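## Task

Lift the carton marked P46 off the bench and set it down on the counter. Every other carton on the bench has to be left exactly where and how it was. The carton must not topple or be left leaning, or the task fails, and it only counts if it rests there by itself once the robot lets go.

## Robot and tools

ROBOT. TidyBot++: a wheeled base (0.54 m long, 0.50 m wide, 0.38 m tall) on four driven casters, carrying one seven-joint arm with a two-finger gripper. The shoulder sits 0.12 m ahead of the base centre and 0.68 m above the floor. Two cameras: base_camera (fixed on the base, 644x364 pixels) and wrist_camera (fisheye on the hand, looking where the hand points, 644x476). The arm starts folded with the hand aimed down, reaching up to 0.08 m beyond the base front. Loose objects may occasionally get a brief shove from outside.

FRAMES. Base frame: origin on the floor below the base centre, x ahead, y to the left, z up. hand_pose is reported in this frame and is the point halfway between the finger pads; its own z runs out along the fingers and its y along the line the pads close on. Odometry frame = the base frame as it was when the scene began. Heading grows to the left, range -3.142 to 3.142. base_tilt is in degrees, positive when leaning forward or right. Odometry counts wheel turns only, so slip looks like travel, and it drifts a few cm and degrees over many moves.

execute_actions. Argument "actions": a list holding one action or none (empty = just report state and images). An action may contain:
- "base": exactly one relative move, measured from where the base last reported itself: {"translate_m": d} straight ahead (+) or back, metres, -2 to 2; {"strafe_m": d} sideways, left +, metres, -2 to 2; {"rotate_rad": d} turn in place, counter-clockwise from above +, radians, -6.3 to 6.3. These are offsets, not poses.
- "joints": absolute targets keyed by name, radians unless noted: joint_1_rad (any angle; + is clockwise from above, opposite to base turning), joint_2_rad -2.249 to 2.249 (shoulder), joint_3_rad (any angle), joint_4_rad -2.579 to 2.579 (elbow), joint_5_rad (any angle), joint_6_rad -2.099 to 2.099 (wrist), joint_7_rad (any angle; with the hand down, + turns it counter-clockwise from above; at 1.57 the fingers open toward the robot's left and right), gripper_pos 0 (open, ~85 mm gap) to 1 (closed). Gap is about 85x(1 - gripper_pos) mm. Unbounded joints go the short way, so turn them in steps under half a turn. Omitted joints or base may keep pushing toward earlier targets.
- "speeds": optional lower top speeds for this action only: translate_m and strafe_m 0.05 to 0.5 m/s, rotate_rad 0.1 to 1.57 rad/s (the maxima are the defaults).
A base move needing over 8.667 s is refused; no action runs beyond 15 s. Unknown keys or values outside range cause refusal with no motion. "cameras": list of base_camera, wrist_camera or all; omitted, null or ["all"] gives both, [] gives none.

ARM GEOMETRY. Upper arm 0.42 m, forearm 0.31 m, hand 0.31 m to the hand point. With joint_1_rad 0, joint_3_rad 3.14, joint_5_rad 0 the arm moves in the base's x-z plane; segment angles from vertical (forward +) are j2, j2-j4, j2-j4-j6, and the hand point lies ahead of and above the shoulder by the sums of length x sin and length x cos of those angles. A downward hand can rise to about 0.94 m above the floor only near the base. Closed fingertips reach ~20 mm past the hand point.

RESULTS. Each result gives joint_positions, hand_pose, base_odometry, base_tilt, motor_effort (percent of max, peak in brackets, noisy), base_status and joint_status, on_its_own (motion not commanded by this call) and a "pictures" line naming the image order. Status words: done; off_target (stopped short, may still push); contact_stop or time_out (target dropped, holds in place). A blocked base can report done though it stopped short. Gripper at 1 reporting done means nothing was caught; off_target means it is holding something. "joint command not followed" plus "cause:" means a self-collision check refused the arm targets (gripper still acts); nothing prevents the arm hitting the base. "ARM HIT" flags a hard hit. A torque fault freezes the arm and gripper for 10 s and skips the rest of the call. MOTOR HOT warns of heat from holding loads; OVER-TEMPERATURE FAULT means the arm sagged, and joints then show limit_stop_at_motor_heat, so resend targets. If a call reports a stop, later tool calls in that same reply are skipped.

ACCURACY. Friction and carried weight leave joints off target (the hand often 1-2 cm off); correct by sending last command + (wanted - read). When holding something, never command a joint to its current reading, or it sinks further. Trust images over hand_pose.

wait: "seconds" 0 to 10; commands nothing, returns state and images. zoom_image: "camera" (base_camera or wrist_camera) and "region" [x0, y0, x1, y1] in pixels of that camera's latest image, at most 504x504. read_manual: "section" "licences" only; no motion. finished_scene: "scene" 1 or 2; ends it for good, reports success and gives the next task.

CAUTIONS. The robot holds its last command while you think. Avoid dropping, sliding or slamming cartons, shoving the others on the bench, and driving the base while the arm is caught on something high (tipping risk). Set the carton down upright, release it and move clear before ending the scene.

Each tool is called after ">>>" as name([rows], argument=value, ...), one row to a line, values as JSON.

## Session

>>> execute_actions(actions=[])

Scene clock: 0.00 s.
base_odometry: x=+0.000 y=+0.000 heading=+0.000 (m, m, rad; odometry frame)
base_tilt: forward=-0.4 right=-1.0 (deg)
base_status: not commanded
joint_positions: joint_1_rad=-0.014 joint_2_rad=-0.365 joint_3_rad=+3.137 joint_4_rad=-2.539 joint_5_rad=+0.027 joint_6_rad=-0.852 joint_7_rad=+1.514 gripper_pos=+0.000
joint_status: not commanded
motor_effort: joint_1_rad=+1 joint_2_rad=-1 joint_3_rad=+0 joint_4_rad=+13 joint_5_rad=+0 joint_6_rad=-1 joint_7_rad=+0 (%)
hand_pose: x=+0.2637 y=-0.0024 z=+0.5875 quat_wxyz=(+0.009, +0.998, -0.011, +0.058) (m; base frame)
pictures: base_camera, wrist_camera
Images, in order (width x height): base_camera 644x364, wrist_camera 644x476.

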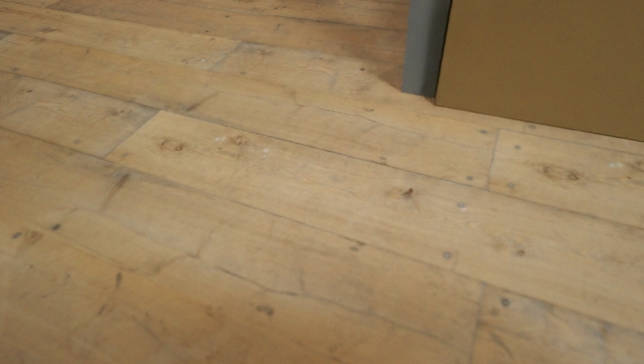

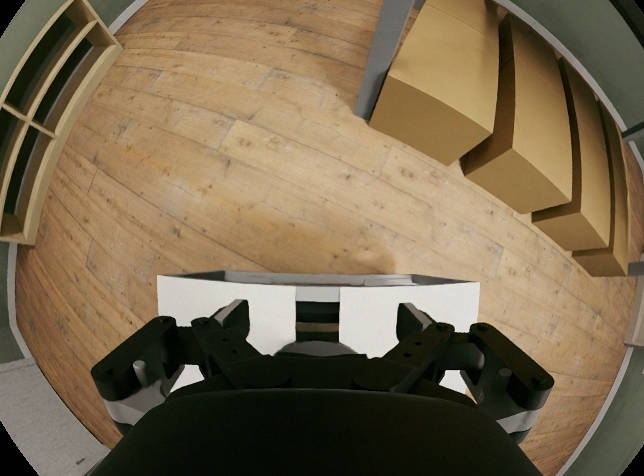

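>>> execute_actions([
  {"joints":{"joint_1_rad":0.7,"joint_2_rad":-0.2,"joint_4_rad":-0.8,"joint_6_rad":-1.35}},
], cameras=["wrist_camera"])

Scene clock: 5.97 s.
base_odometry: x=+0.000 y=+0.000 heading=+0.000 (m, m, rad; odometry frame)
base_tilt: forward=-0.3 right=-1.0 (deg)
base_status: not commanded
joint_positions: joint_1_rad=+0.675 joint_2_rad=-0.229 joint_3_rad=+3.137 joint_4_rad=-0.821 joint_5_rad=+0.027 joint_6_rad=-1.321 joint_7_rad=+1.514 gripper_pos=+0.000
joint_status: all done
motor_effort: joint_1_rad=+0(1) joint_2_rad=-7(12) joint_3_rad=+0(1) joint_4_rad=+16(23) joint_5_rad=+0(1) joint_6_rad=+9(8) joint_7_rad=+0(0) (%)
hand_pose: x=+0.4077 y=-0.2364 z=+1.2479 quat_wxyz=(+0.186, +0.762, -0.295, +0.545) (m; base frame)
pictures: wrist_camera
Images, in order (width x height): wrist_camera 644x476.

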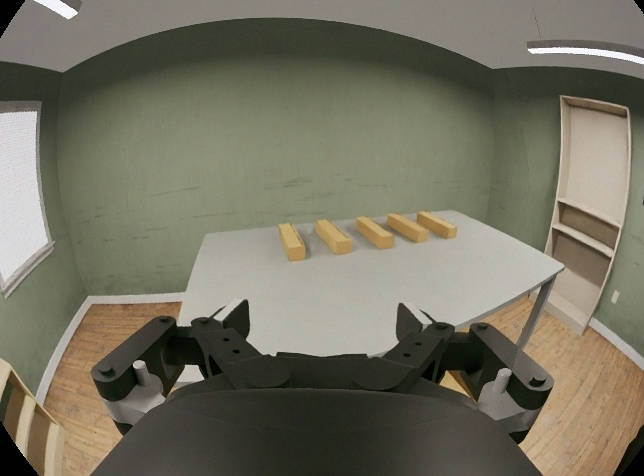

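>>> execute_actions([
  {"base":{"rotate_rad":1.14},"joints":{"joint_1_rad":2.2}},
])

>>> execute_actions([
  {"base":{"translate_m":0.95}},
])

Scene clock: 22.47 s.
base_odometry: x=+0.000 y=+0.000 heading=+1.139 (m, m, rad; odometry frame)
base_tilt: forward=-0.3 right=-1.1 (deg)
base_status: done
joint_positions: joint_1_rad=+2.176 joint_2_rad=-0.223 joint_3_rad=+3.137 joint_4_rad=-0.821 joint_5_rad=+0.027 joint_6_rad=-1.322 joint_7_rad=+1.514 gripper_pos=+0.000
joint_status: all done
motor_effort: joint_1_rad=-1(1) joint_2_rad=-7(8) joint_3_rad=+0(2) joint_4_rad=+16(16) joint_5_rad=+0(1) joint_6_rad=+9(9) joint_7_rad=+0(0) (%)
hand_pose: x=-0.0988 y=-0.3071 z=+1.2454 quat_wxyz=(+0.506, +0.357, -0.737, +0.270) (m; base frame)
pictures: base_camera, wrist_camera
Images, in order (width x height): base_camera 644x364, wrist_camera 644x476.

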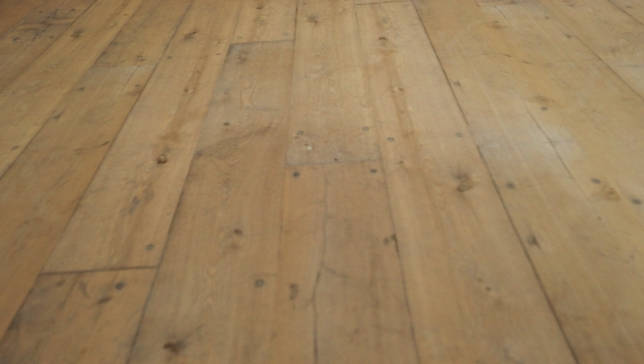

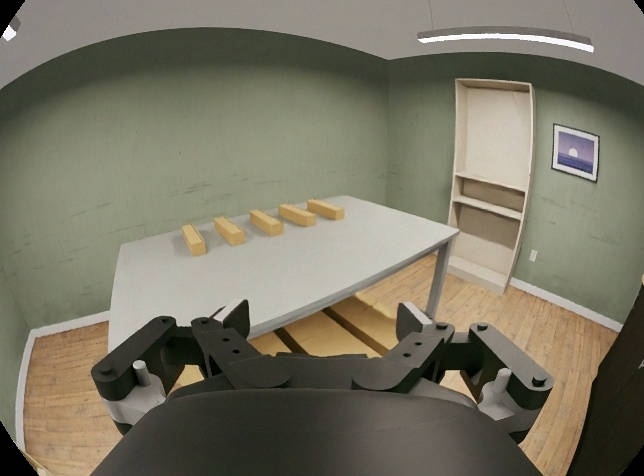

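Scene clock: 25.73 s.
base_odometry: x=+0.396 y=+0.864 heading=+1.140 (m, m, rad; odometry frame)
base_tilt: forward=-0.3 right=-1.0 (deg)
base_status: done
joint_positions: joint_1_rad=+2.177 joint_2_rad=-0.218 joint_3_rad=+3.137 joint_4_rad=-0.821 joint_5_rad=+0.027 joint_6_rad=-1.324 joint_7_rad=+1.514 gripper_pos=+0.000
joint_status: not commanded
motor_effort: joint_1_rad=-1(1) joint_2_rad=-7(9) joint_3_rad=+1(1) joint_4_rad=+16(17) joint_5_rad=+0(1) joint_6_rad=+9(9) joint_7_rad=+0(1) (%)
hand_pose: x=-0.1004 y=-0.3089 z=+1.2431 quat_wxyz=(+0.504, +0.358, -0.739, +0.269) (m; base frame)
pictures: base_camera, wrist_camera
Images, in order (width x height): base_camera 644x364, wrist_camera 644x476.

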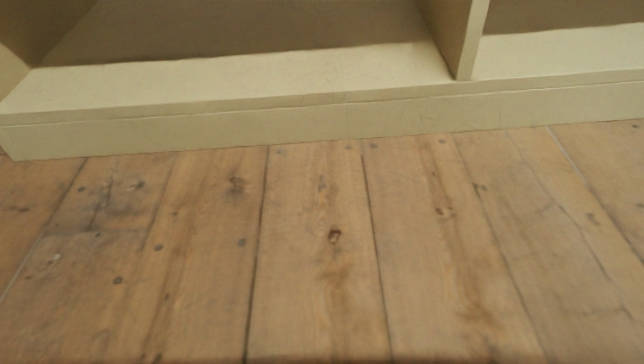

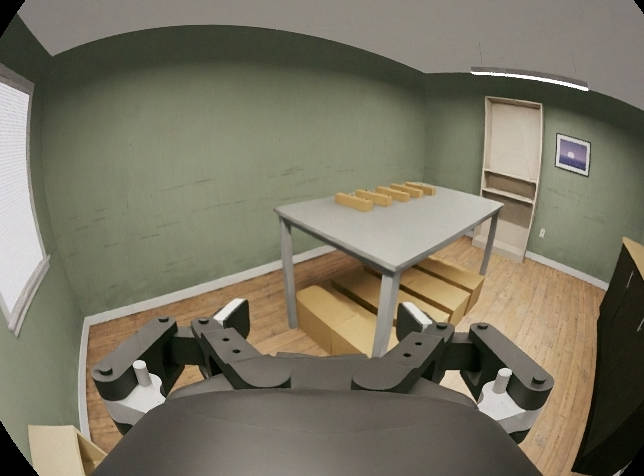

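>>> execute_actions([
  {"base":{"strafe_m":-1.85},"joints":{"joint_1_rad":4.2,"joint_6_rad":-1.6}},
])

Scene clock: 33.70 s.
base_odometry: x=+2.078 y=+0.092 heading=+1.140 (m, m, rad; odometry frame)
base_tilt: forward=-0.4 right=-1.0 (deg)
base_status: done
joint_positions: joint_1_rad=+4.176 joint_2_rad=-0.217 joint_3_rad=+3.137 joint_4_rad=-0.820 joint_5_rad=+0.027 joint_6_rad=-1.574 joint_7_rad=+1.514 gripper_pos=+0.000
joint_status: all done
motor_effort: joint_1_rad=+0(0) joint_2_rad=-6(10) joint_3_rad=+0(1) joint_4_rad=+15(17) joint_5_rad=+0(0) joint_6_rad=+8(9) joint_7_rad=+0(1) (%)
hand_pose: x=-0.0523 y=+0.2977 z=+1.1745 quat_wxyz=(+0.404, -0.463, -0.755, -0.228) (m; base frame)
pictures: base_camera, wrist_camera
Images, in order (width x height): base_camera 644x364, wrist_camera 644x476.

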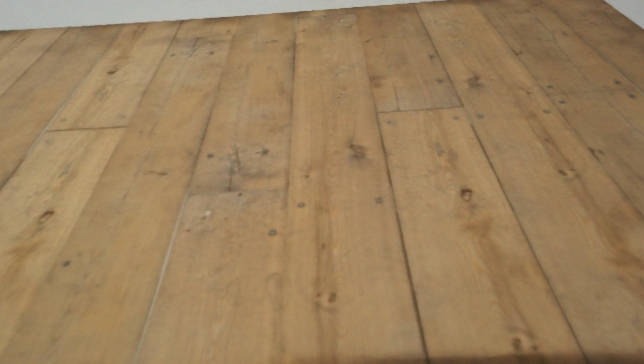

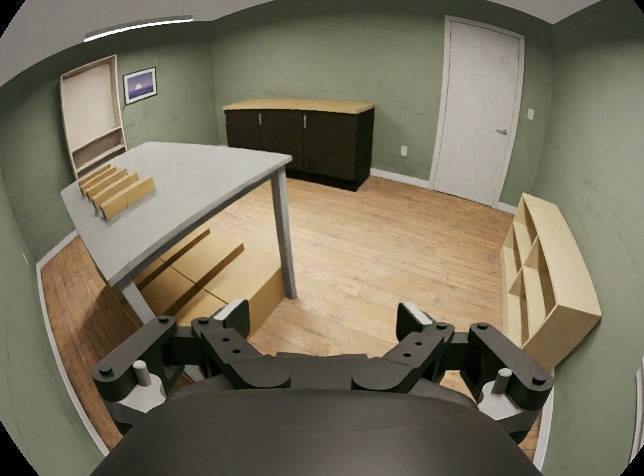

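>>> execute_actions([
  {"base":{"strafe_m":-0.12},"joints":{"joint_1_rad":4.5}},
], cameras=["base_camera"])

>>> execute_actions([
  {"base":{"translate_m":-1.25}},
])

Scene clock: 41.57 s.
base_odometry: x=+2.187 y=+0.042 heading=+1.140 (m, m, rad; odometry frame)
base_tilt: forward=-0.3 right=-1.0 (deg)
base_status: done
joint_positions: joint_1_rad=+4.476 joint_2_rad=-0.212 joint_3_rad=+3.137 joint_4_rad=-0.818 joint_5_rad=+0.027 joint_6_rad=-1.574 joint_7_rad=+1.514 gripper_pos=+0.000
joint_status: all done
motor_effort: joint_1_rad=+0(0) joint_2_rad=-6(10) joint_3_rad=+1(1) joint_4_rad=+15(16) joint_5_rad=+0(1) joint_6_rad=+8(8) joint_7_rad=+0(0) (%)
hand_pose: x=+0.0429 y=+0.3370 z=+1.1734 quat_wxyz=(+0.364, -0.571, -0.678, -0.285) (m; base frame)
pictures: base_camera
Images, in order (width x height): base_camera 644x364.

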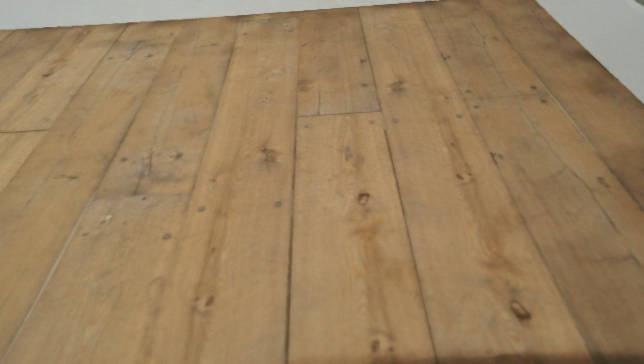

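Scene clock: 45.43 s.
base_odometry: x=+1.665 y=-1.094 heading=+1.140 (m, m, rad; odometry frame)
base_tilt: forward=-0.3 right=-1.1 (deg)
base_status: done
joint_positions: joint_1_rad=+4.477 joint_2_rad=-0.212 joint_3_rad=+3.137 joint_4_rad=-0.818 joint_5_rad=+0.027 joint_6_rad=-1.574 joint_7_rad=+1.514 gripper_pos=+0.000
joint_status: not commanded
motor_effort: joint_1_rad=+0(0) joint_2_rad=-7(8) joint_3_rad=+0(2) joint_4_rad=+16(16) joint_5_rad=+0(1) joint_6_rad=+8(8) joint_7_rad=+1(0) (%)
hand_pose: x=+0.0433 y=+0.3371 z=+1.1733 quat_wxyz=(+0.364, -0.572, -0.678, -0.285) (m; base frame)
pictures: base_camera, wrist_camera
Images, in order (width x height): base_camera 644x364, wrist_camera 644x476.

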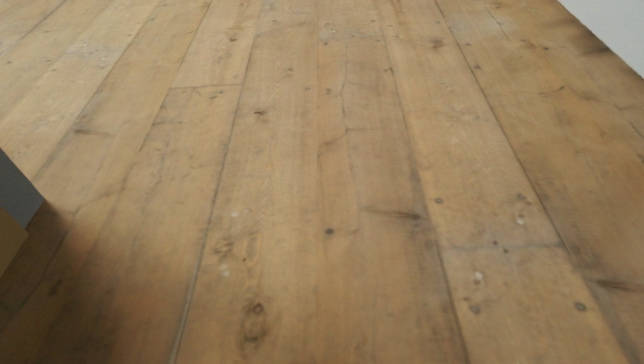

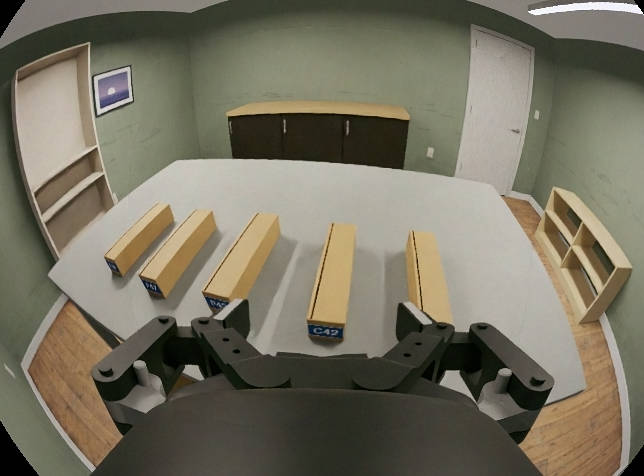

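>>> execute_actions([
  {"base":{"translate_m":-0.3},"joints":{"joint_1_rad":4.71}},
])

>>> zoom_image(camera="wrist_camera", region=[100,200,560,350])

Scene clock: 50.90 s.
base_odometry: x=+1.540 y=-1.367 heading=+1.140 (m, m, rad; odometry frame)
base_tilt: forward=-0.4 right=-1.0 (deg)
base_status: done
joint_positions: joint_1_rad=+4.686 joint_2_rad=-0.212 joint_3_rad=+3.137 joint_4_rad=-0.818 joint_5_rad=+0.027 joint_6_rad=-1.574 joint_7_rad=+1.514 gripper_pos=+0.000
joint_status: all done
motor_effort: joint_1_rad=+0(3) joint_2_rad=-7(7) joint_3_rad=+1(2) joint_4_rad=+16(16) joint_5_rad=+0(1) joint_6_rad=+8(8) joint_7_rad=+0(1) (%)
hand_pose: x=+0.1147 y=+0.3454 z=+1.1733 quat_wxyz=(+0.333, -0.639, -0.615, -0.321) (m; base frame)
pictures: base_camera, wrist_camera
Images, in order (width x height): base_camera 644x364, wrist_camera 644x476.

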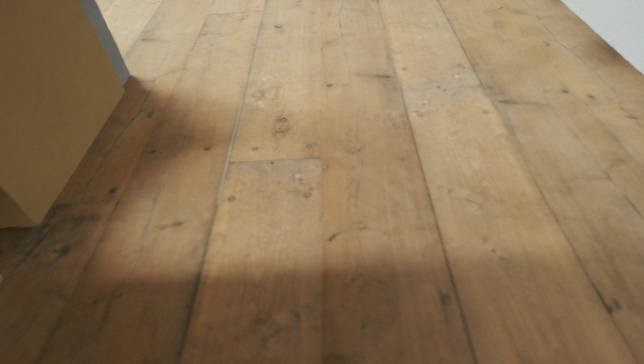

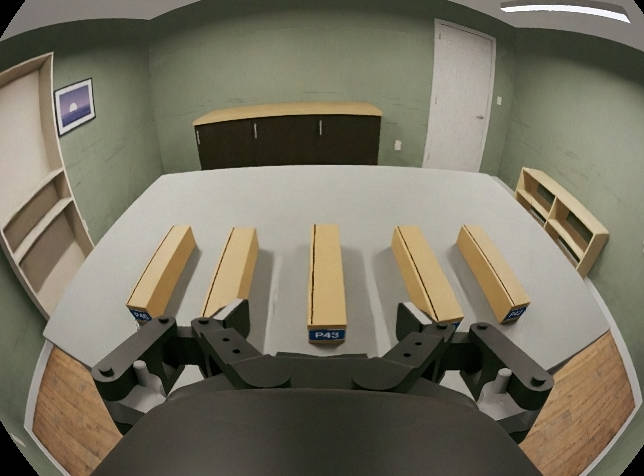

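Region (100, 200, 560, 350) of wrist_camera's 644x476 image, scaled by 1.096; it fills the top 164 rows of this view, and the rest is white.

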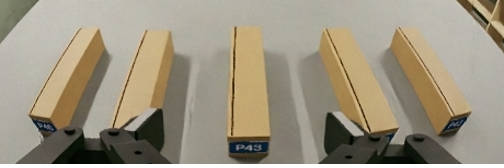

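>>> zoom_image(camera="wrist_camera", region=[110,290,230,350])

>>> zoom_image(camera="wrist_camera", region=[290,290,540,360])

Region (110, 290, 230, 350) of wrist_camera's 644x476 image, scaled by 4.200.

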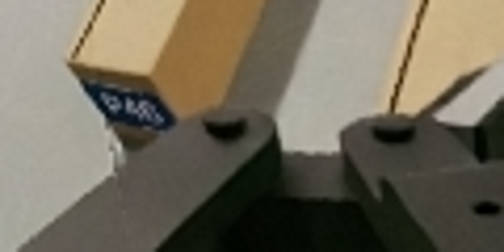

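Region (290, 290, 540, 360) of wrist_camera's 644x476 image, scaled by 2.016; it fills the top 141 rows of this view, and the rest is white.

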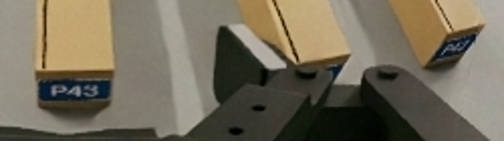

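>>> execute_actions([
  {"base":{"translate_m":-0.41}},
])

>>> zoom_image(camera="wrist_camera", region=[270,280,410,360])

Scene clock: 60.77 s.
base_odometry: x=+1.369 y=-1.740 heading=+1.140 (m, m, rad; odometry frame)
base_tilt: forward=-0.4 right=-1.0 (deg)
base_status: done
joint_positions: joint_1_rad=+4.687 joint_2_rad=-0.212 joint_3_rad=+3.136 joint_4_rad=-0.818 joint_5_rad=+0.027 joint_6_rad=-1.574 joint_7_rad=+1.514 gripper_pos=+0.000
joint_status: not commanded
motor_effort: joint_1_rad=-1(1) joint_2_rad=-7(7) joint_3_rad=+1(2) joint_4_rad=+16(16) joint_5_rad=+0(1) joint_6_rad=+8(8) joint_7_rad=+0(1) (%)
hand_pose: x=+0.1150 y=+0.3454 z=+1.1733 quat_wxyz=(+0.332, -0.639, -0.614, -0.321) (m; base frame)
pictures: base_camera, wrist_camera
Images, in order (width x height): base_camera 644x364, wrist_camera 644x476.

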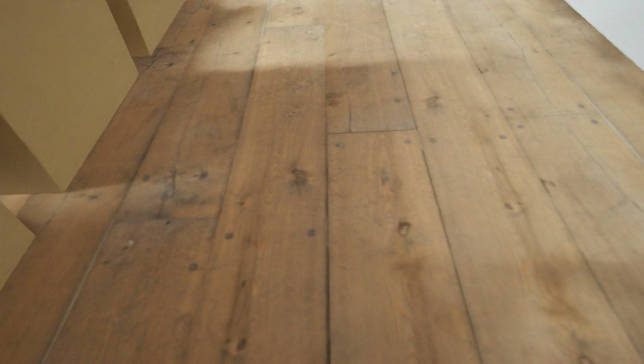

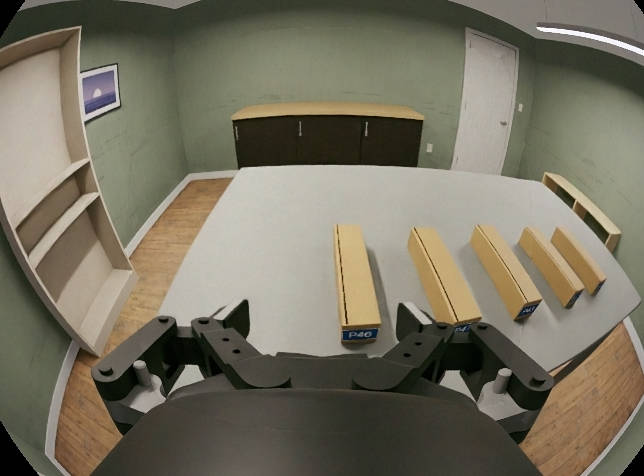

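Region (270, 280, 410, 360) of wrist_camera's 644x476 image, scaled by 3.600; it fills the top 288 rows of this view, and the rest is white.

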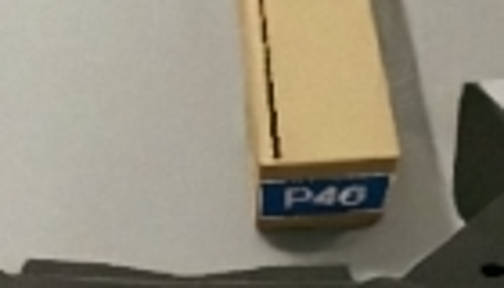

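>>> execute_actions([
  {"base":{"translate_m":0.03},"joints":{"joint_1_rad":4.735,"joint_2_rad":0.167,"joint_3_rad":3.15,"joint_4_rad":-0.75,"joint_5_rad":-0.03,"joint_6_rad":-1.79,"joint_7_rad":1.6}},
], cameras=["wrist_camera"])

>>> execute_actions([
  {"base":{"strafe_m":0.04},"joints":{"joint_2_rad":0.46,"joint_4_rad":-0.42,"joint_6_rad":-1.87}},
])

Scene clock: 73.10 s.
base_odometry: x=+1.382 y=-1.712 heading=+1.140 (m, m, rad; odometry frame)
base_tilt: forward=-0.4 right=-1.1 (deg)
base_status: done
joint_positions: joint_1_rad=+4.709 joint_2_rad=+0.171 joint_3_rad=+3.137 joint_4_rad=-0.775 joint_5_rad=-0.005 joint_6_rad=-1.762 joint_7_rad=+1.556 gripper_pos=+0.000
joint_status: all done
motor_effort: joint_1_rad=-1(1) joint_2_rad=-24(28) joint_3_rad=+0(3) joint_4_rad=+18(20) joint_5_rad=+0(2) joint_6_rad=+4(8) joint_7_rad=+0(1) (%)
hand_pose: x=+0.1127 y=+0.4572 z=+0.9981 quat_wxyz=(+0.156, -0.692, -0.689, -0.149) (m; base frame)
pictures: wrist_camera
Images, in order (width x height): wrist_camera 644x476.

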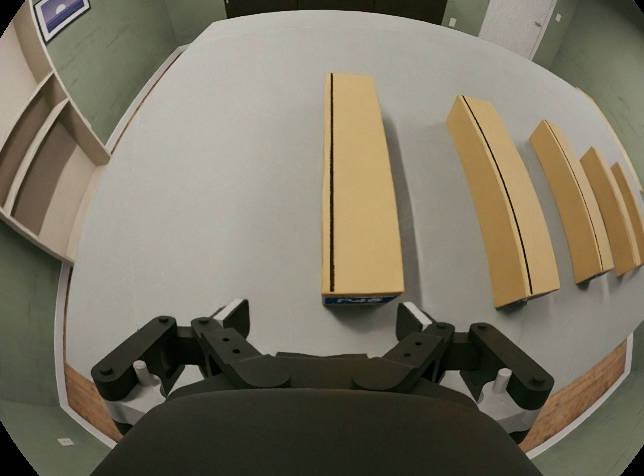

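Scene clock: 74.57 s.
base_odometry: x=+1.345 y=-1.696 heading=+1.140 (m, m, rad; odometry frame)
base_tilt: forward=-0.3 right=-1.1 (deg)
base_status: done
joint_positions: joint_1_rad=+4.710 joint_2_rad=+0.446 joint_3_rad=+3.137 joint_4_rad=-0.445 joint_5_rad=-0.006 joint_6_rad=-1.841 joint_7_rad=+1.556 gripper_pos=+0.000
joint_status: all done
motor_effort: joint_1_rad=+0(0) joint_2_rad=-33(36) joint_3_rad=+0(1) joint_4_rad=+17(18) joint_5_rad=+0(1) joint_6_rad=+4(5) joint_7_rad=+0(1) (%)
hand_pose: x=+0.1128 y=+0.5499 z=+0.9733 quat_wxyz=(+0.148, -0.694, -0.690, -0.140) (m; base frame)
pictures: base_camera, wrist_camera
Images, in order (width x height): base_camera 644x364, wrist_camera 644x476.

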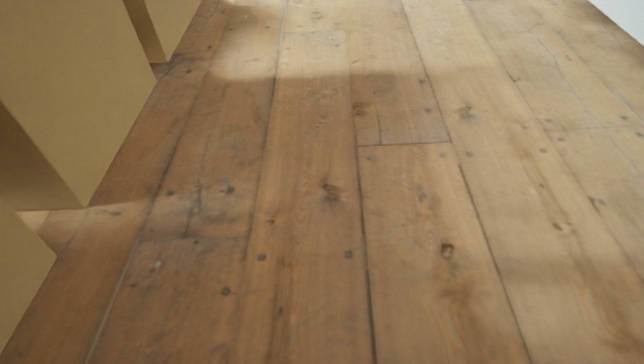

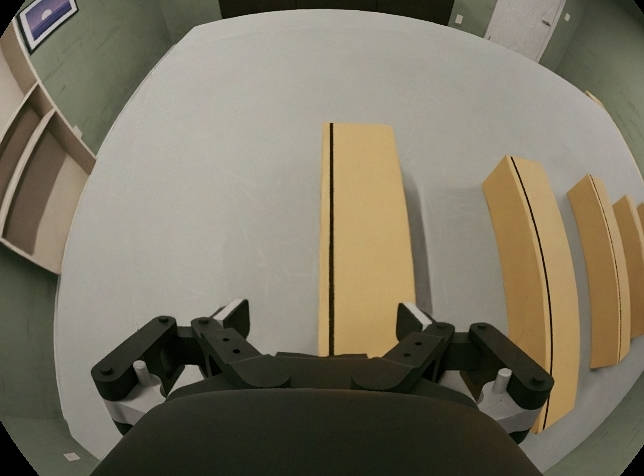

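>>> execute_actions([
  {"base":{"translate_m":0.03}},
], cameras=["wrist_camera"])

Scene clock: 79.90 s.
base_odometry: x=+1.357 y=-1.668 heading=+1.140 (m, m, rad; odometry frame)
base_tilt: forward=-0.4 right=-1.1 (deg)
base_status: done
joint_positions: joint_1_rad=+4.723 joint_2_rad=+0.446 joint_3_rad=+3.137 joint_4_rad=-0.444 joint_5_rad=-0.008 joint_6_rad=-1.842 joint_7_rad=+1.556 gripper_pos=+0.000
joint_status: not commanded
motor_effort: joint_1_rad=+0(2) joint_2_rad=-34(36) joint_3_rad=+0(1) joint_4_rad=+17(18) joint_5_rad=+0(1) joint_6_rad=+4(4) joint_7_rad=+0(0) (%)
hand_pose: x=+0.1196 y=+0.5497 z=+0.9734 quat_wxyz=(+0.147, -0.699, -0.686, -0.140) (m; base frame)
pictures: wrist_camera
Images, in order (width x height): wrist_camera 644x476.

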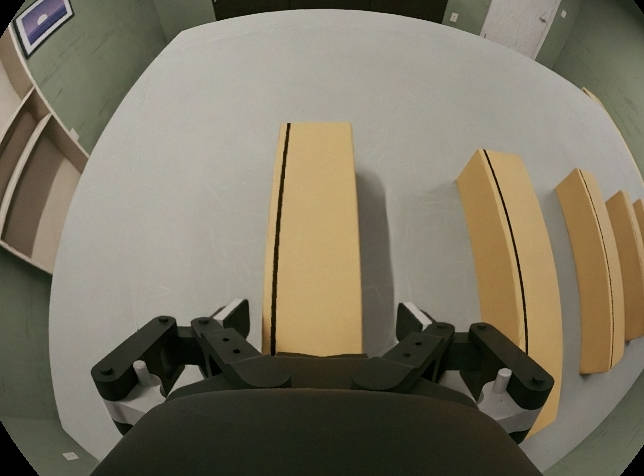

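>>> execute_actions([
  {"joints":{"joint_2_rad":0.385,"joint_4_rad":-0.70,"joint_6_rad":-1.66}},
], cameras=["wrist_camera"])

Scene clock: 84.13 s.
base_odometry: x=+1.357 y=-1.668 heading=+1.140 (m, m, rad; odometry frame)
base_tilt: forward=-0.4 right=-1.0 (deg)
base_status: not commanded
joint_positions: joint_1_rad=+4.723 joint_2_rad=+0.407 joint_3_rad=+3.137 joint_4_rad=-0.673 joint_5_rad=-0.009 joint_6_rad=-1.687 joint_7_rad=+1.556 gripper_pos=+0.000
joint_status: all done
motor_effort: joint_1_rad=-1(0) joint_2_rad=-34(36) joint_3_rad=+0(0) joint_4_rad=+19(19) joint_5_rad=+0(1) joint_6_rad=+4(4) joint_7_rad=+0(0) (%)
hand_pose: x=+0.1191 y=+0.5577 z=+0.9267 quat_wxyz=(+0.136, -0.701, -0.688, -0.128) (m; base frame)
pictures: wrist_camera
Images, in order (width x height): wrist_camera 644x476.

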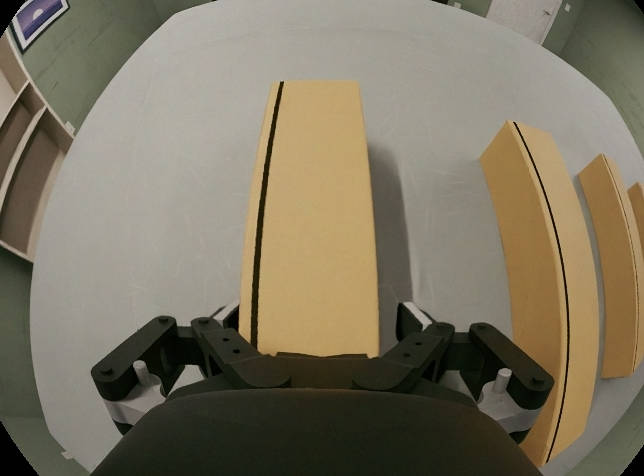

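>>> execute_actions([
  {"joints":{"gripper_pos":1}},
], cameras=["wrist_camera"])

>>> execute_actions([
  {"joints":{"joint_2_rad":0.13,"joint_4_rad":-0.55,"joint_6_rad":-2.06}},
], cameras=["wrist_camera"])

>>> execute_actions([
  {"base":{"strafe_m":-0.08}},
])

Scene clock: 89.23 s.
base_odometry: x=+1.357 y=-1.669 heading=+1.140 (m, m, rad; odometry frame)
base_tilt: forward=-0.3 right=-1.1 (deg)
base_status: not commanded
joint_positions: joint_1_rad=+4.723 joint_2_rad=+0.393 joint_3_rad=+3.137 joint_4_rad=-0.682 joint_5_rad=-0.010 joint_6_rad=-1.682 joint_7_rad=+1.557 gripper_pos=+0.340
joint_status: gripper_pos off_target (ended at +0.340, target +1.000)
motor_effort: joint_1_rad=-1(1) joint_2_rad=-34(35) joint_3_rad=+0(1) joint_4_rad=+19(19) joint_5_rad=+0(1) joint_6_rad=+4(4) joint_7_rad=+1(1) (%)
hand_pose: x=+0.1189 y=+0.5545 z=+0.9315 quat_wxyz=(+0.139, -0.700, -0.688, -0.131) (m; base frame)
pictures: wrist_camera
Images, in order (width x height): wrist_camera 644x476.

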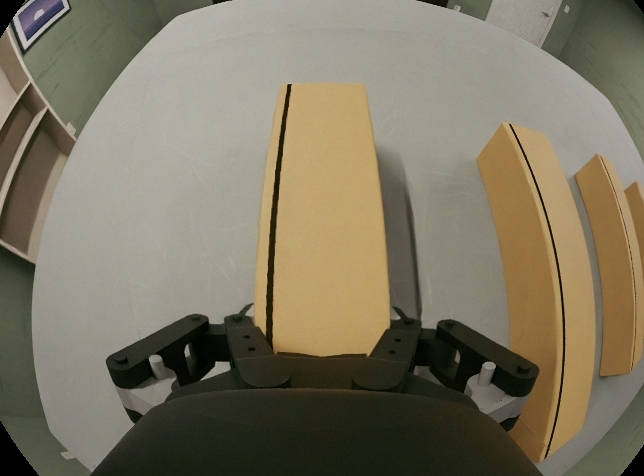

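Scene clock: 90.80 s.
base_odometry: x=+1.357 y=-1.669 heading=+1.140 (m, m, rad; odometry frame)
base_tilt: forward=-0.4 right=-1.1 (deg)
base_status: not commanded
joint_positions: joint_1_rad=+4.723 joint_2_rad=+0.123 joint_3_rad=+3.137 joint_4_rad=-0.563 joint_5_rad=-0.010 joint_6_rad=-2.041 joint_7_rad=+1.557 gripper_pos=+0.340
joint_status: all done
motor_effort: joint_1_rad=+0(0) joint_2_rad=-20(38) joint_3_rad=+0(0) joint_4_rad=+15(20) joint_5_rad=+0(0) joint_6_rad=+4(5) joint_7_rad=+1(0) (%)
hand_pose: x=+0.1176 y=+0.3760 z=+1.0578 quat_wxyz=(+0.149, -0.697, -0.687, -0.142) (m; base frame)
pictures: wrist_camera
Images, in order (width x height): wrist_camera 644x476.

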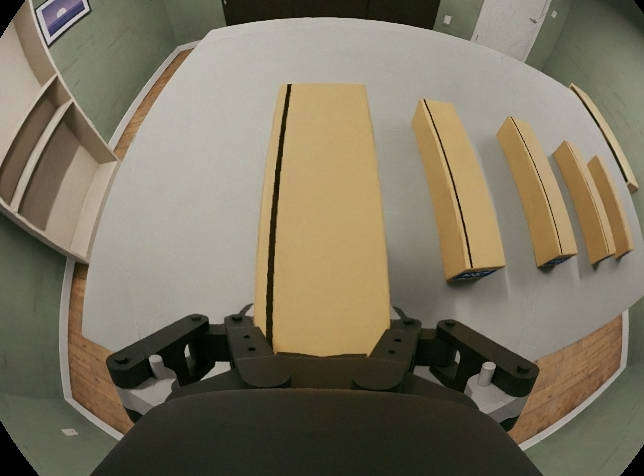

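Scene clock: 91.97 s.
base_odometry: x=+1.430 y=-1.702 heading=+1.140 (m, m, rad; odometry frame)
base_tilt: forward=-0.4 right=-1.0 (deg)
base_status: done
joint_positions: joint_1_rad=+4.723 joint_2_rad=+0.121 joint_3_rad=+3.137 joint_4_rad=-0.563 joint_5_rad=-0.010 joint_6_rad=-2.041 joint_7_rad=+1.557 gripper_pos=+0.340
joint_status: not commanded
motor_effort: joint_1_rad=+0(1) joint_2_rad=-19(23) joint_3_rad=+0(0) joint_4_rad=+15(16) joint_5_rad=+0(0) joint_6_rad=+4(5) joint_7_rad=+1(0) (%)
hand_pose: x=+0.1176 y=+0.3753 z=+1.0584 quat_wxyz=(+0.150, -0.697, -0.687, -0.143) (m; base frame)
pictures: base_camera, wrist_camera
Images, in order (width x height): base_camera 644x364, wrist_camera 644x476.

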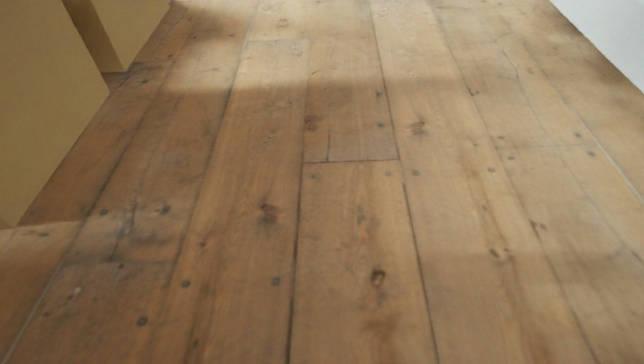

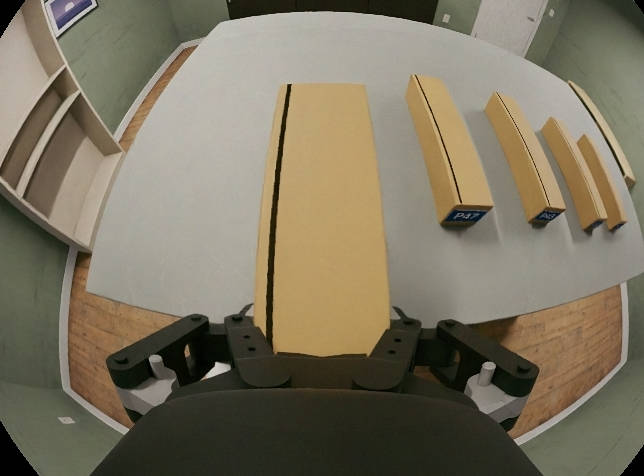

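>>> execute_actions([
  {"base":{"translate_m":1.9}},
])

Scene clock: 107.73 s.
base_odometry: x=+2.224 y=+0.025 heading=+1.140 (m, m, rad; odometry frame)
base_tilt: forward=-0.4 right=-1.1 (deg)
base_status: done
joint_positions: joint_1_rad=+4.723 joint_2_rad=+0.121 joint_3_rad=+3.137 joint_4_rad=-0.563 joint_5_rad=-0.011 joint_6_rad=-2.041 joint_7_rad=+1.557 gripper_pos=+0.340
joint_status: not commanded
motor_effort: joint_1_rad=-1(2) joint_2_rad=-19(20) joint_3_rad=+0(2) joint_4_rad=+15(15) joint_5_rad=+0(1) joint_6_rad=+4(4) joint_7_rad=+0(1) (%)
hand_pose: x=+0.1174 y=+0.3753 z=+1.0584 quat_wxyz=(+0.150, -0.697, -0.687, -0.142) (m; base frame)
pictures: base_camera, wrist_camera
Images, in order (width x height): base_camera 644x364, wrist_camera 644x476.

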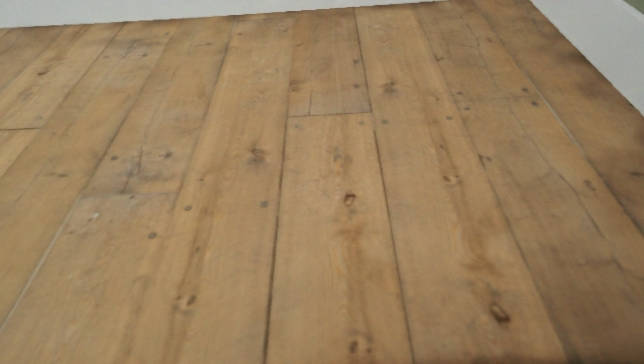

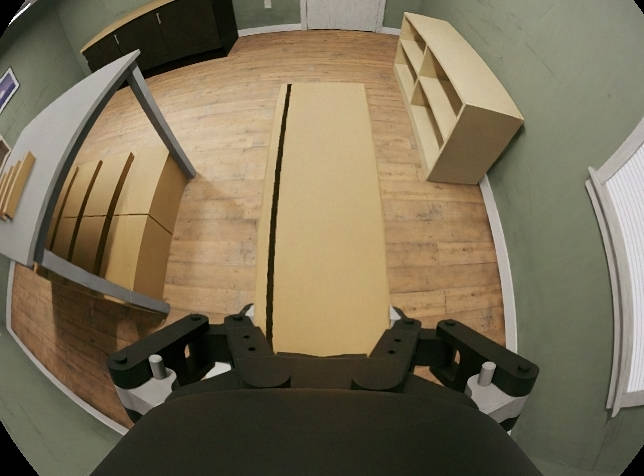

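>>> execute_actions([
  {"base":{"strafe_m":2.0}},
])

Scene clock: 119.63 s.
base_odometry: x=+0.406 y=+0.861 heading=+1.140 (m, m, rad; odometry frame)
base_tilt: forward=-0.4 right=-1.1 (deg)
base_status: done
joint_positions: joint_1_rad=+4.723 joint_2_rad=+0.125 joint_3_rad=+3.137 joint_4_rad=-0.563 joint_5_rad=-0.011 joint_6_rad=-2.041 joint_7_rad=+1.557 gripper_pos=+0.340
joint_status: not commanded
motor_effort: joint_1_rad=+0(0) joint_2_rad=-20(23) joint_3_rad=+0(0) joint_4_rad=+15(15) joint_5_rad=+0(0) joint_6_rad=+4(5) joint_7_rad=+1(1) (%)
hand_pose: x=+0.1174 y=+0.3769 z=+1.0568 quat_wxyz=(+0.148, -0.697, -0.687, -0.141) (m; base frame)
pictures: base_camera, wrist_camera
Images, in order (width x height): base_camera 644x364, wrist_camera 644x476.

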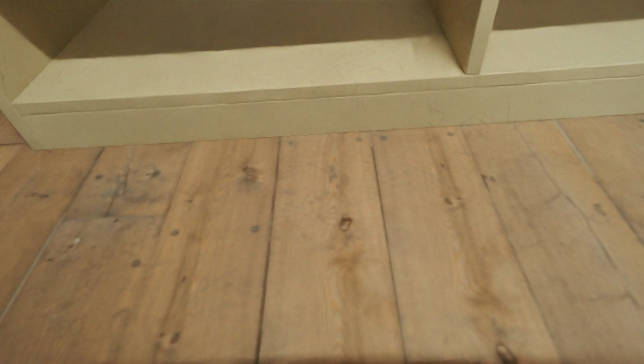

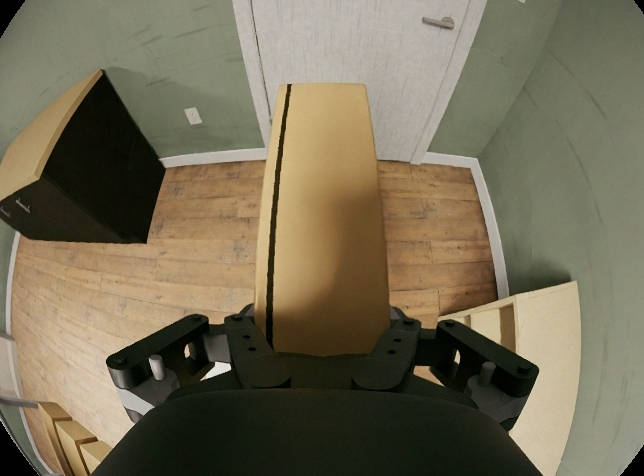

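>>> execute_actions([
  {"base":{"strafe_m":0.33}},
], cameras=[])

>>> execute_actions([
  {"base":{"translate_m":-1.5}},
])

Scene clock: 128.10 s.
base_odometry: x=+0.107 y=+0.999 heading=+1.140 (m, m, rad; odometry frame)
base_tilt: forward=-0.4 right=-1.1 (deg)
base_status: done
joint_positions: joint_1_rad=+4.723 joint_2_rad=+0.133 joint_3_rad=+3.137 joint_4_rad=-0.563 joint_5_rad=-0.011 joint_6_rad=-2.041 joint_7_rad=+1.557 gripper_pos=+0.340
joint_status: not commanded
motor_effort: joint_1_rad=-1(0) joint_2_rad=-20(24) joint_3_rad=+0(0) joint_4_rad=+15(16) joint_5_rad=+0(0) joint_6_rad=+4(5) joint_7_rad=+0(0) (%)
hand_pose: x=+0.1174 y=+0.3799 z=+1.0538 quat_wxyz=(+0.146, -0.698, -0.688, -0.138) (m; base frame)
pictures: none
No camera images: the call's "cameras" was empty. Leave "cameras" out to get every camera's image.

Scene clock: 132.47 s.
base_odometry: x=-0.521 y=-0.364 heading=+1.140 (m, m, rad; odometry frame)
base_tilt: forward=-0.3 right=-1.0 (deg)
base_status: done
joint_positions: joint_1_rad=+4.723 joint_2_rad=+0.133 joint_3_rad=+3.138 joint_4_rad=-0.563 joint_5_rad=-0.011 joint_6_rad=-2.041 joint_7_rad=+1.557 gripper_pos=+0.340
joint_status: not commanded
motor_effort: joint_1_rad=-1(1) joint_2_rad=-20(21) joint_3_rad=+0(1) joint_4_rad=+15(15) joint_5_rad=+0(1) joint_6_rad=+4(4) joint_7_rad=+0(1) (%)
hand_pose: x=+0.1175 y=+0.3799 z=+1.0538 quat_wxyz=(+0.146, -0.698, -0.688, -0.138) (m; base frame)
pictures: base_camera, wrist_camera
Images, in order (width x height): base_camera 644x364, wrist_camera 644x476.

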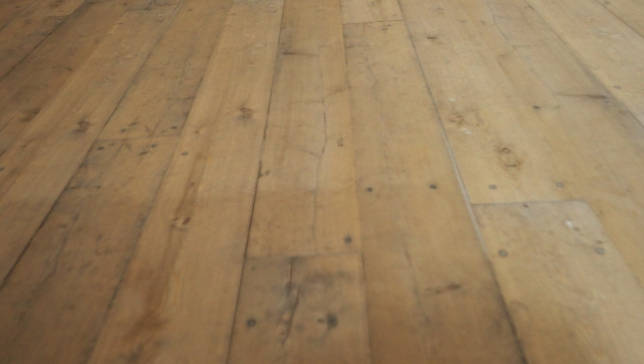

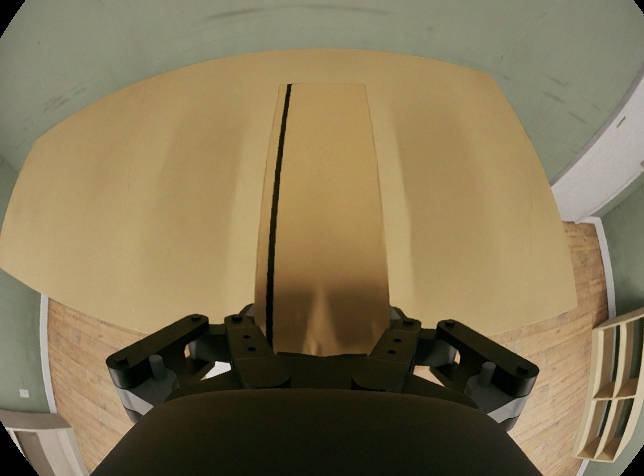

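>>> execute_actions([
  {"base":{"strafe_m":0.05},"joints":{"joint_2_rad":0.44,"joint_4_rad":-0.45,"joint_6_rad":-1.85}},
], cameras=["wrist_camera"])

>>> execute_actions([
  {"joints":{"joint_2_rad":0.40,"joint_4_rad":-0.66,"joint_6_rad":-1.69}},
], cameras=["wrist_camera"])

Scene clock: 139.73 s.
base_odometry: x=-0.566 y=-0.343 heading=+1.140 (m, m, rad; odometry frame)
base_tilt: forward=-0.4 right=-1.1 (deg)
base_status: done
joint_positions: joint_1_rad=+4.723 joint_2_rad=+0.446 joint_3_rad=+3.138 joint_4_rad=-0.477 joint_5_rad=-0.011 joint_6_rad=-1.876 joint_7_rad=+1.557 gripper_pos=+0.340
joint_status: all done
motor_effort: joint_1_rad=+0(1) joint_2_rad=-34(39) joint_3_rad=-1(0) joint_4_rad=+17(19) joint_5_rad=+0(0) joint_6_rad=+4(5) joint_7_rad=+0(0) (%)
hand_pose: x=+0.1188 y=+0.5368 z=+0.9576 quat_wxyz=(+0.125, -0.703, -0.691, -0.116) (m; base frame)
pictures: wrist_camera
Images, in order (width x height): wrist_camera 644x476.

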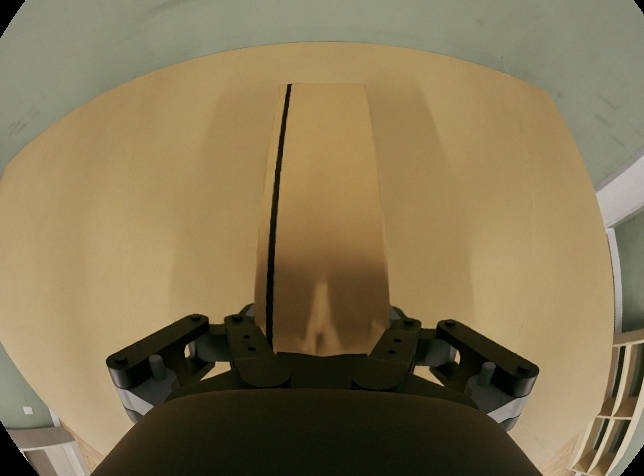

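Scene clock: 140.97 s.
base_odometry: x=-0.566 y=-0.343 heading=+1.140 (m, m, rad; odometry frame)
base_tilt: forward=-0.3 right=-1.1 (deg)
base_status: not commanded
joint_positions: joint_1_rad=+4.723 joint_2_rad=+0.428 joint_3_rad=+3.138 joint_4_rad=-0.635 joint_5_rad=-0.011 joint_6_rad=-1.714 joint_7_rad=+1.557 gripper_pos=+0.341
joint_status: all done
motor_effort: joint_1_rad=+0(0) joint_2_rad=-34(36) joint_3_rad=+0(0) joint_4_rad=+18(19) joint_5_rad=+0(0) joint_6_rad=+3(4) joint_7_rad=+1(1) (%)
hand_pose: x=+0.1188 y=+0.5605 z=+0.9270 quat_wxyz=(+0.133, -0.702, -0.689, -0.124) (m; base frame)
pictures: wrist_camera
Images, in order (width x height): wrist_camera 644x476.

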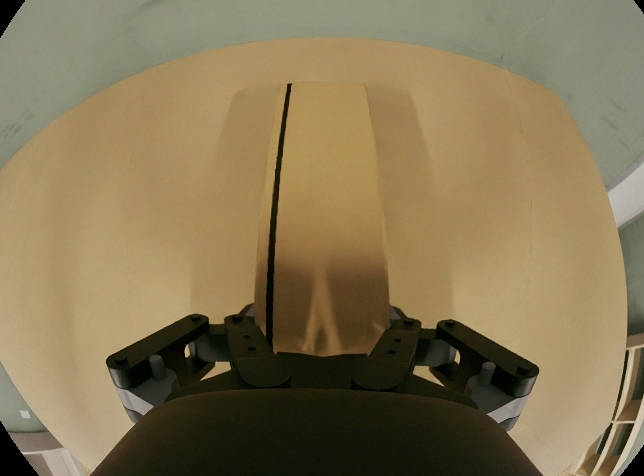

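>>> execute_actions([
  {"joints":{"joint_2_rad":0.39,"joint_4_rad":-0.70,"joint_6_rad":-1.65}},
], cameras=["wrist_camera"])

>>> execute_actions([
  {"joints":{"gripper_pos":0,"joint_4_rad":-0.68}},
], cameras=["wrist_camera"])

>>> execute_actions([
  {"joints":{"joint_2_rad":0.13,"joint_4_rad":-0.55,"joint_6_rad":-1.9}},
], cameras=["wrist_camera"])

Scene clock: 146.93 s.
base_odometry: x=-0.566 y=-0.343 heading=+1.140 (m, m, rad; odometry frame)
base_tilt: forward=-0.4 right=-1.1 (deg)
base_status: not commanded
joint_positions: joint_1_rad=+4.723 joint_2_rad=+0.409 joint_3_rad=+3.138 joint_4_rad=-0.673 joint_5_rad=-0.011 joint_6_rad=-1.677 joint_7_rad=+1.557 gripper_pos=+0.341
joint_status: all done
motor_effort: joint_1_rad=-1(1) joint_2_rad=-34(35) joint_3_rad=+0(0) joint_4_rad=+19(19) joint_5_rad=+0(1) joint_6_rad=+4(4) joint_7_rad=+0(0) (%)
hand_pose: x=+0.1187 y=+0.5609 z=+0.9270 quat_wxyz=(+0.139, -0.701, -0.688, -0.130) (m; base frame)
pictures: wrist_camera
Images, in order (width x height): wrist_camera 644x476.

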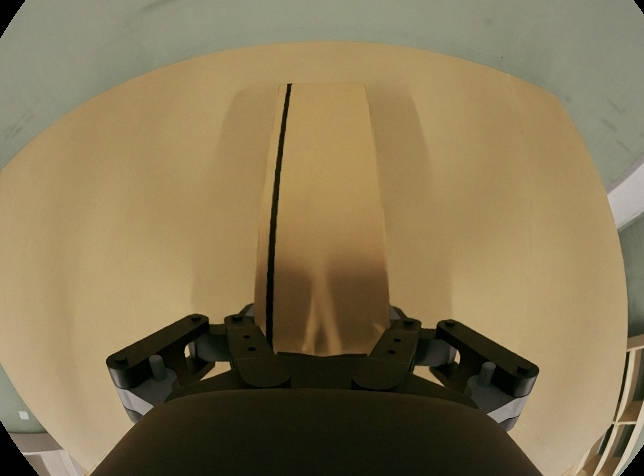

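Scene clock: 148.03 s.
base_odometry: x=-0.566 y=-0.343 heading=+1.140 (m, m, rad; odometry frame)
base_tilt: forward=-0.3 right=-1.1 (deg)
base_status: not commanded
joint_positions: joint_1_rad=+4.723 joint_2_rad=+0.407 joint_3_rad=+3.138 joint_4_rad=-0.673 joint_5_rad=-0.011 joint_6_rad=-1.675 joint_7_rad=+1.557 gripper_pos=+0.000
joint_status: all done
motor_effort: joint_1_rad=+0(1) joint_2_rad=-34(35) joint_3_rad=+0(1) joint_4_rad=+19(19) joint_5_rad=+0(1) joint_6_rad=+4(4) joint_7_rad=+1(1) (%)
hand_pose: x=+0.1187 y=+0.5610 z=+0.9282 quat_wxyz=(+0.141, -0.700, -0.687, -0.131) (m; base frame)
pictures: wrist_camera
Images, in order (width x height): wrist_camera 644x476.

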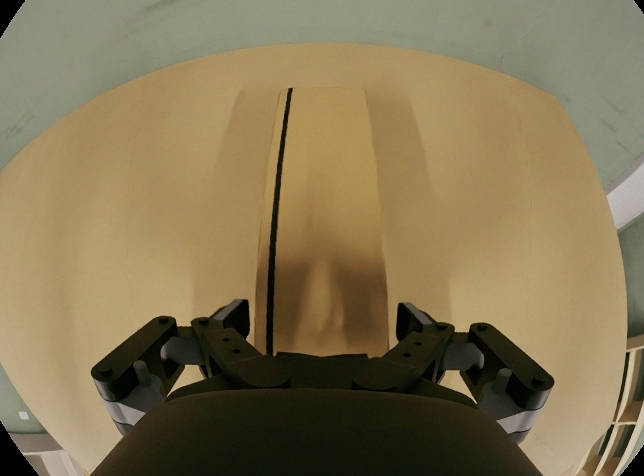

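Scene clock: 149.60 s.
base_odometry: x=-0.566 y=-0.343 heading=+1.140 (m, m, rad; odometry frame)
base_tilt: forward=-0.4 right=-1.1 (deg)
base_status: not commanded
joint_positions: joint_1_rad=+4.723 joint_2_rad=+0.121 joint_3_rad=+3.138 joint_4_rad=-0.562 joint_5_rad=-0.011 joint_6_rad=-1.876 joint_7_rad=+1.557 gripper_pos=+0.000
joint_status: all done
motor_effort: joint_1_rad=+0(1) joint_2_rad=-20(38) joint_3_rad=+0(0) joint_4_rad=+16(20) joint_5_rad=+0(0) joint_6_rad=+6(6) joint_7_rad=+1(1) (%)
hand_pose: x=+0.1175 y=+0.4206 z=+1.0833 quat_wxyz=(+0.207, -0.682, -0.672, -0.199) (m; base frame)
pictures: wrist_camera
Images, in order (width x height): wrist_camera 644x476.

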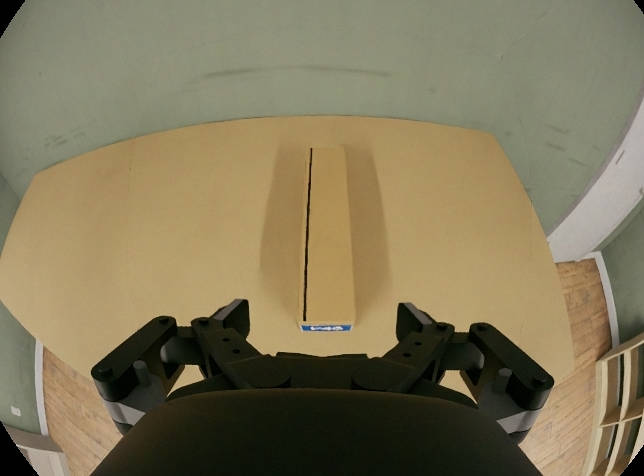

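>>> finished_scene(scene=2)

The scene is finished: the task was done.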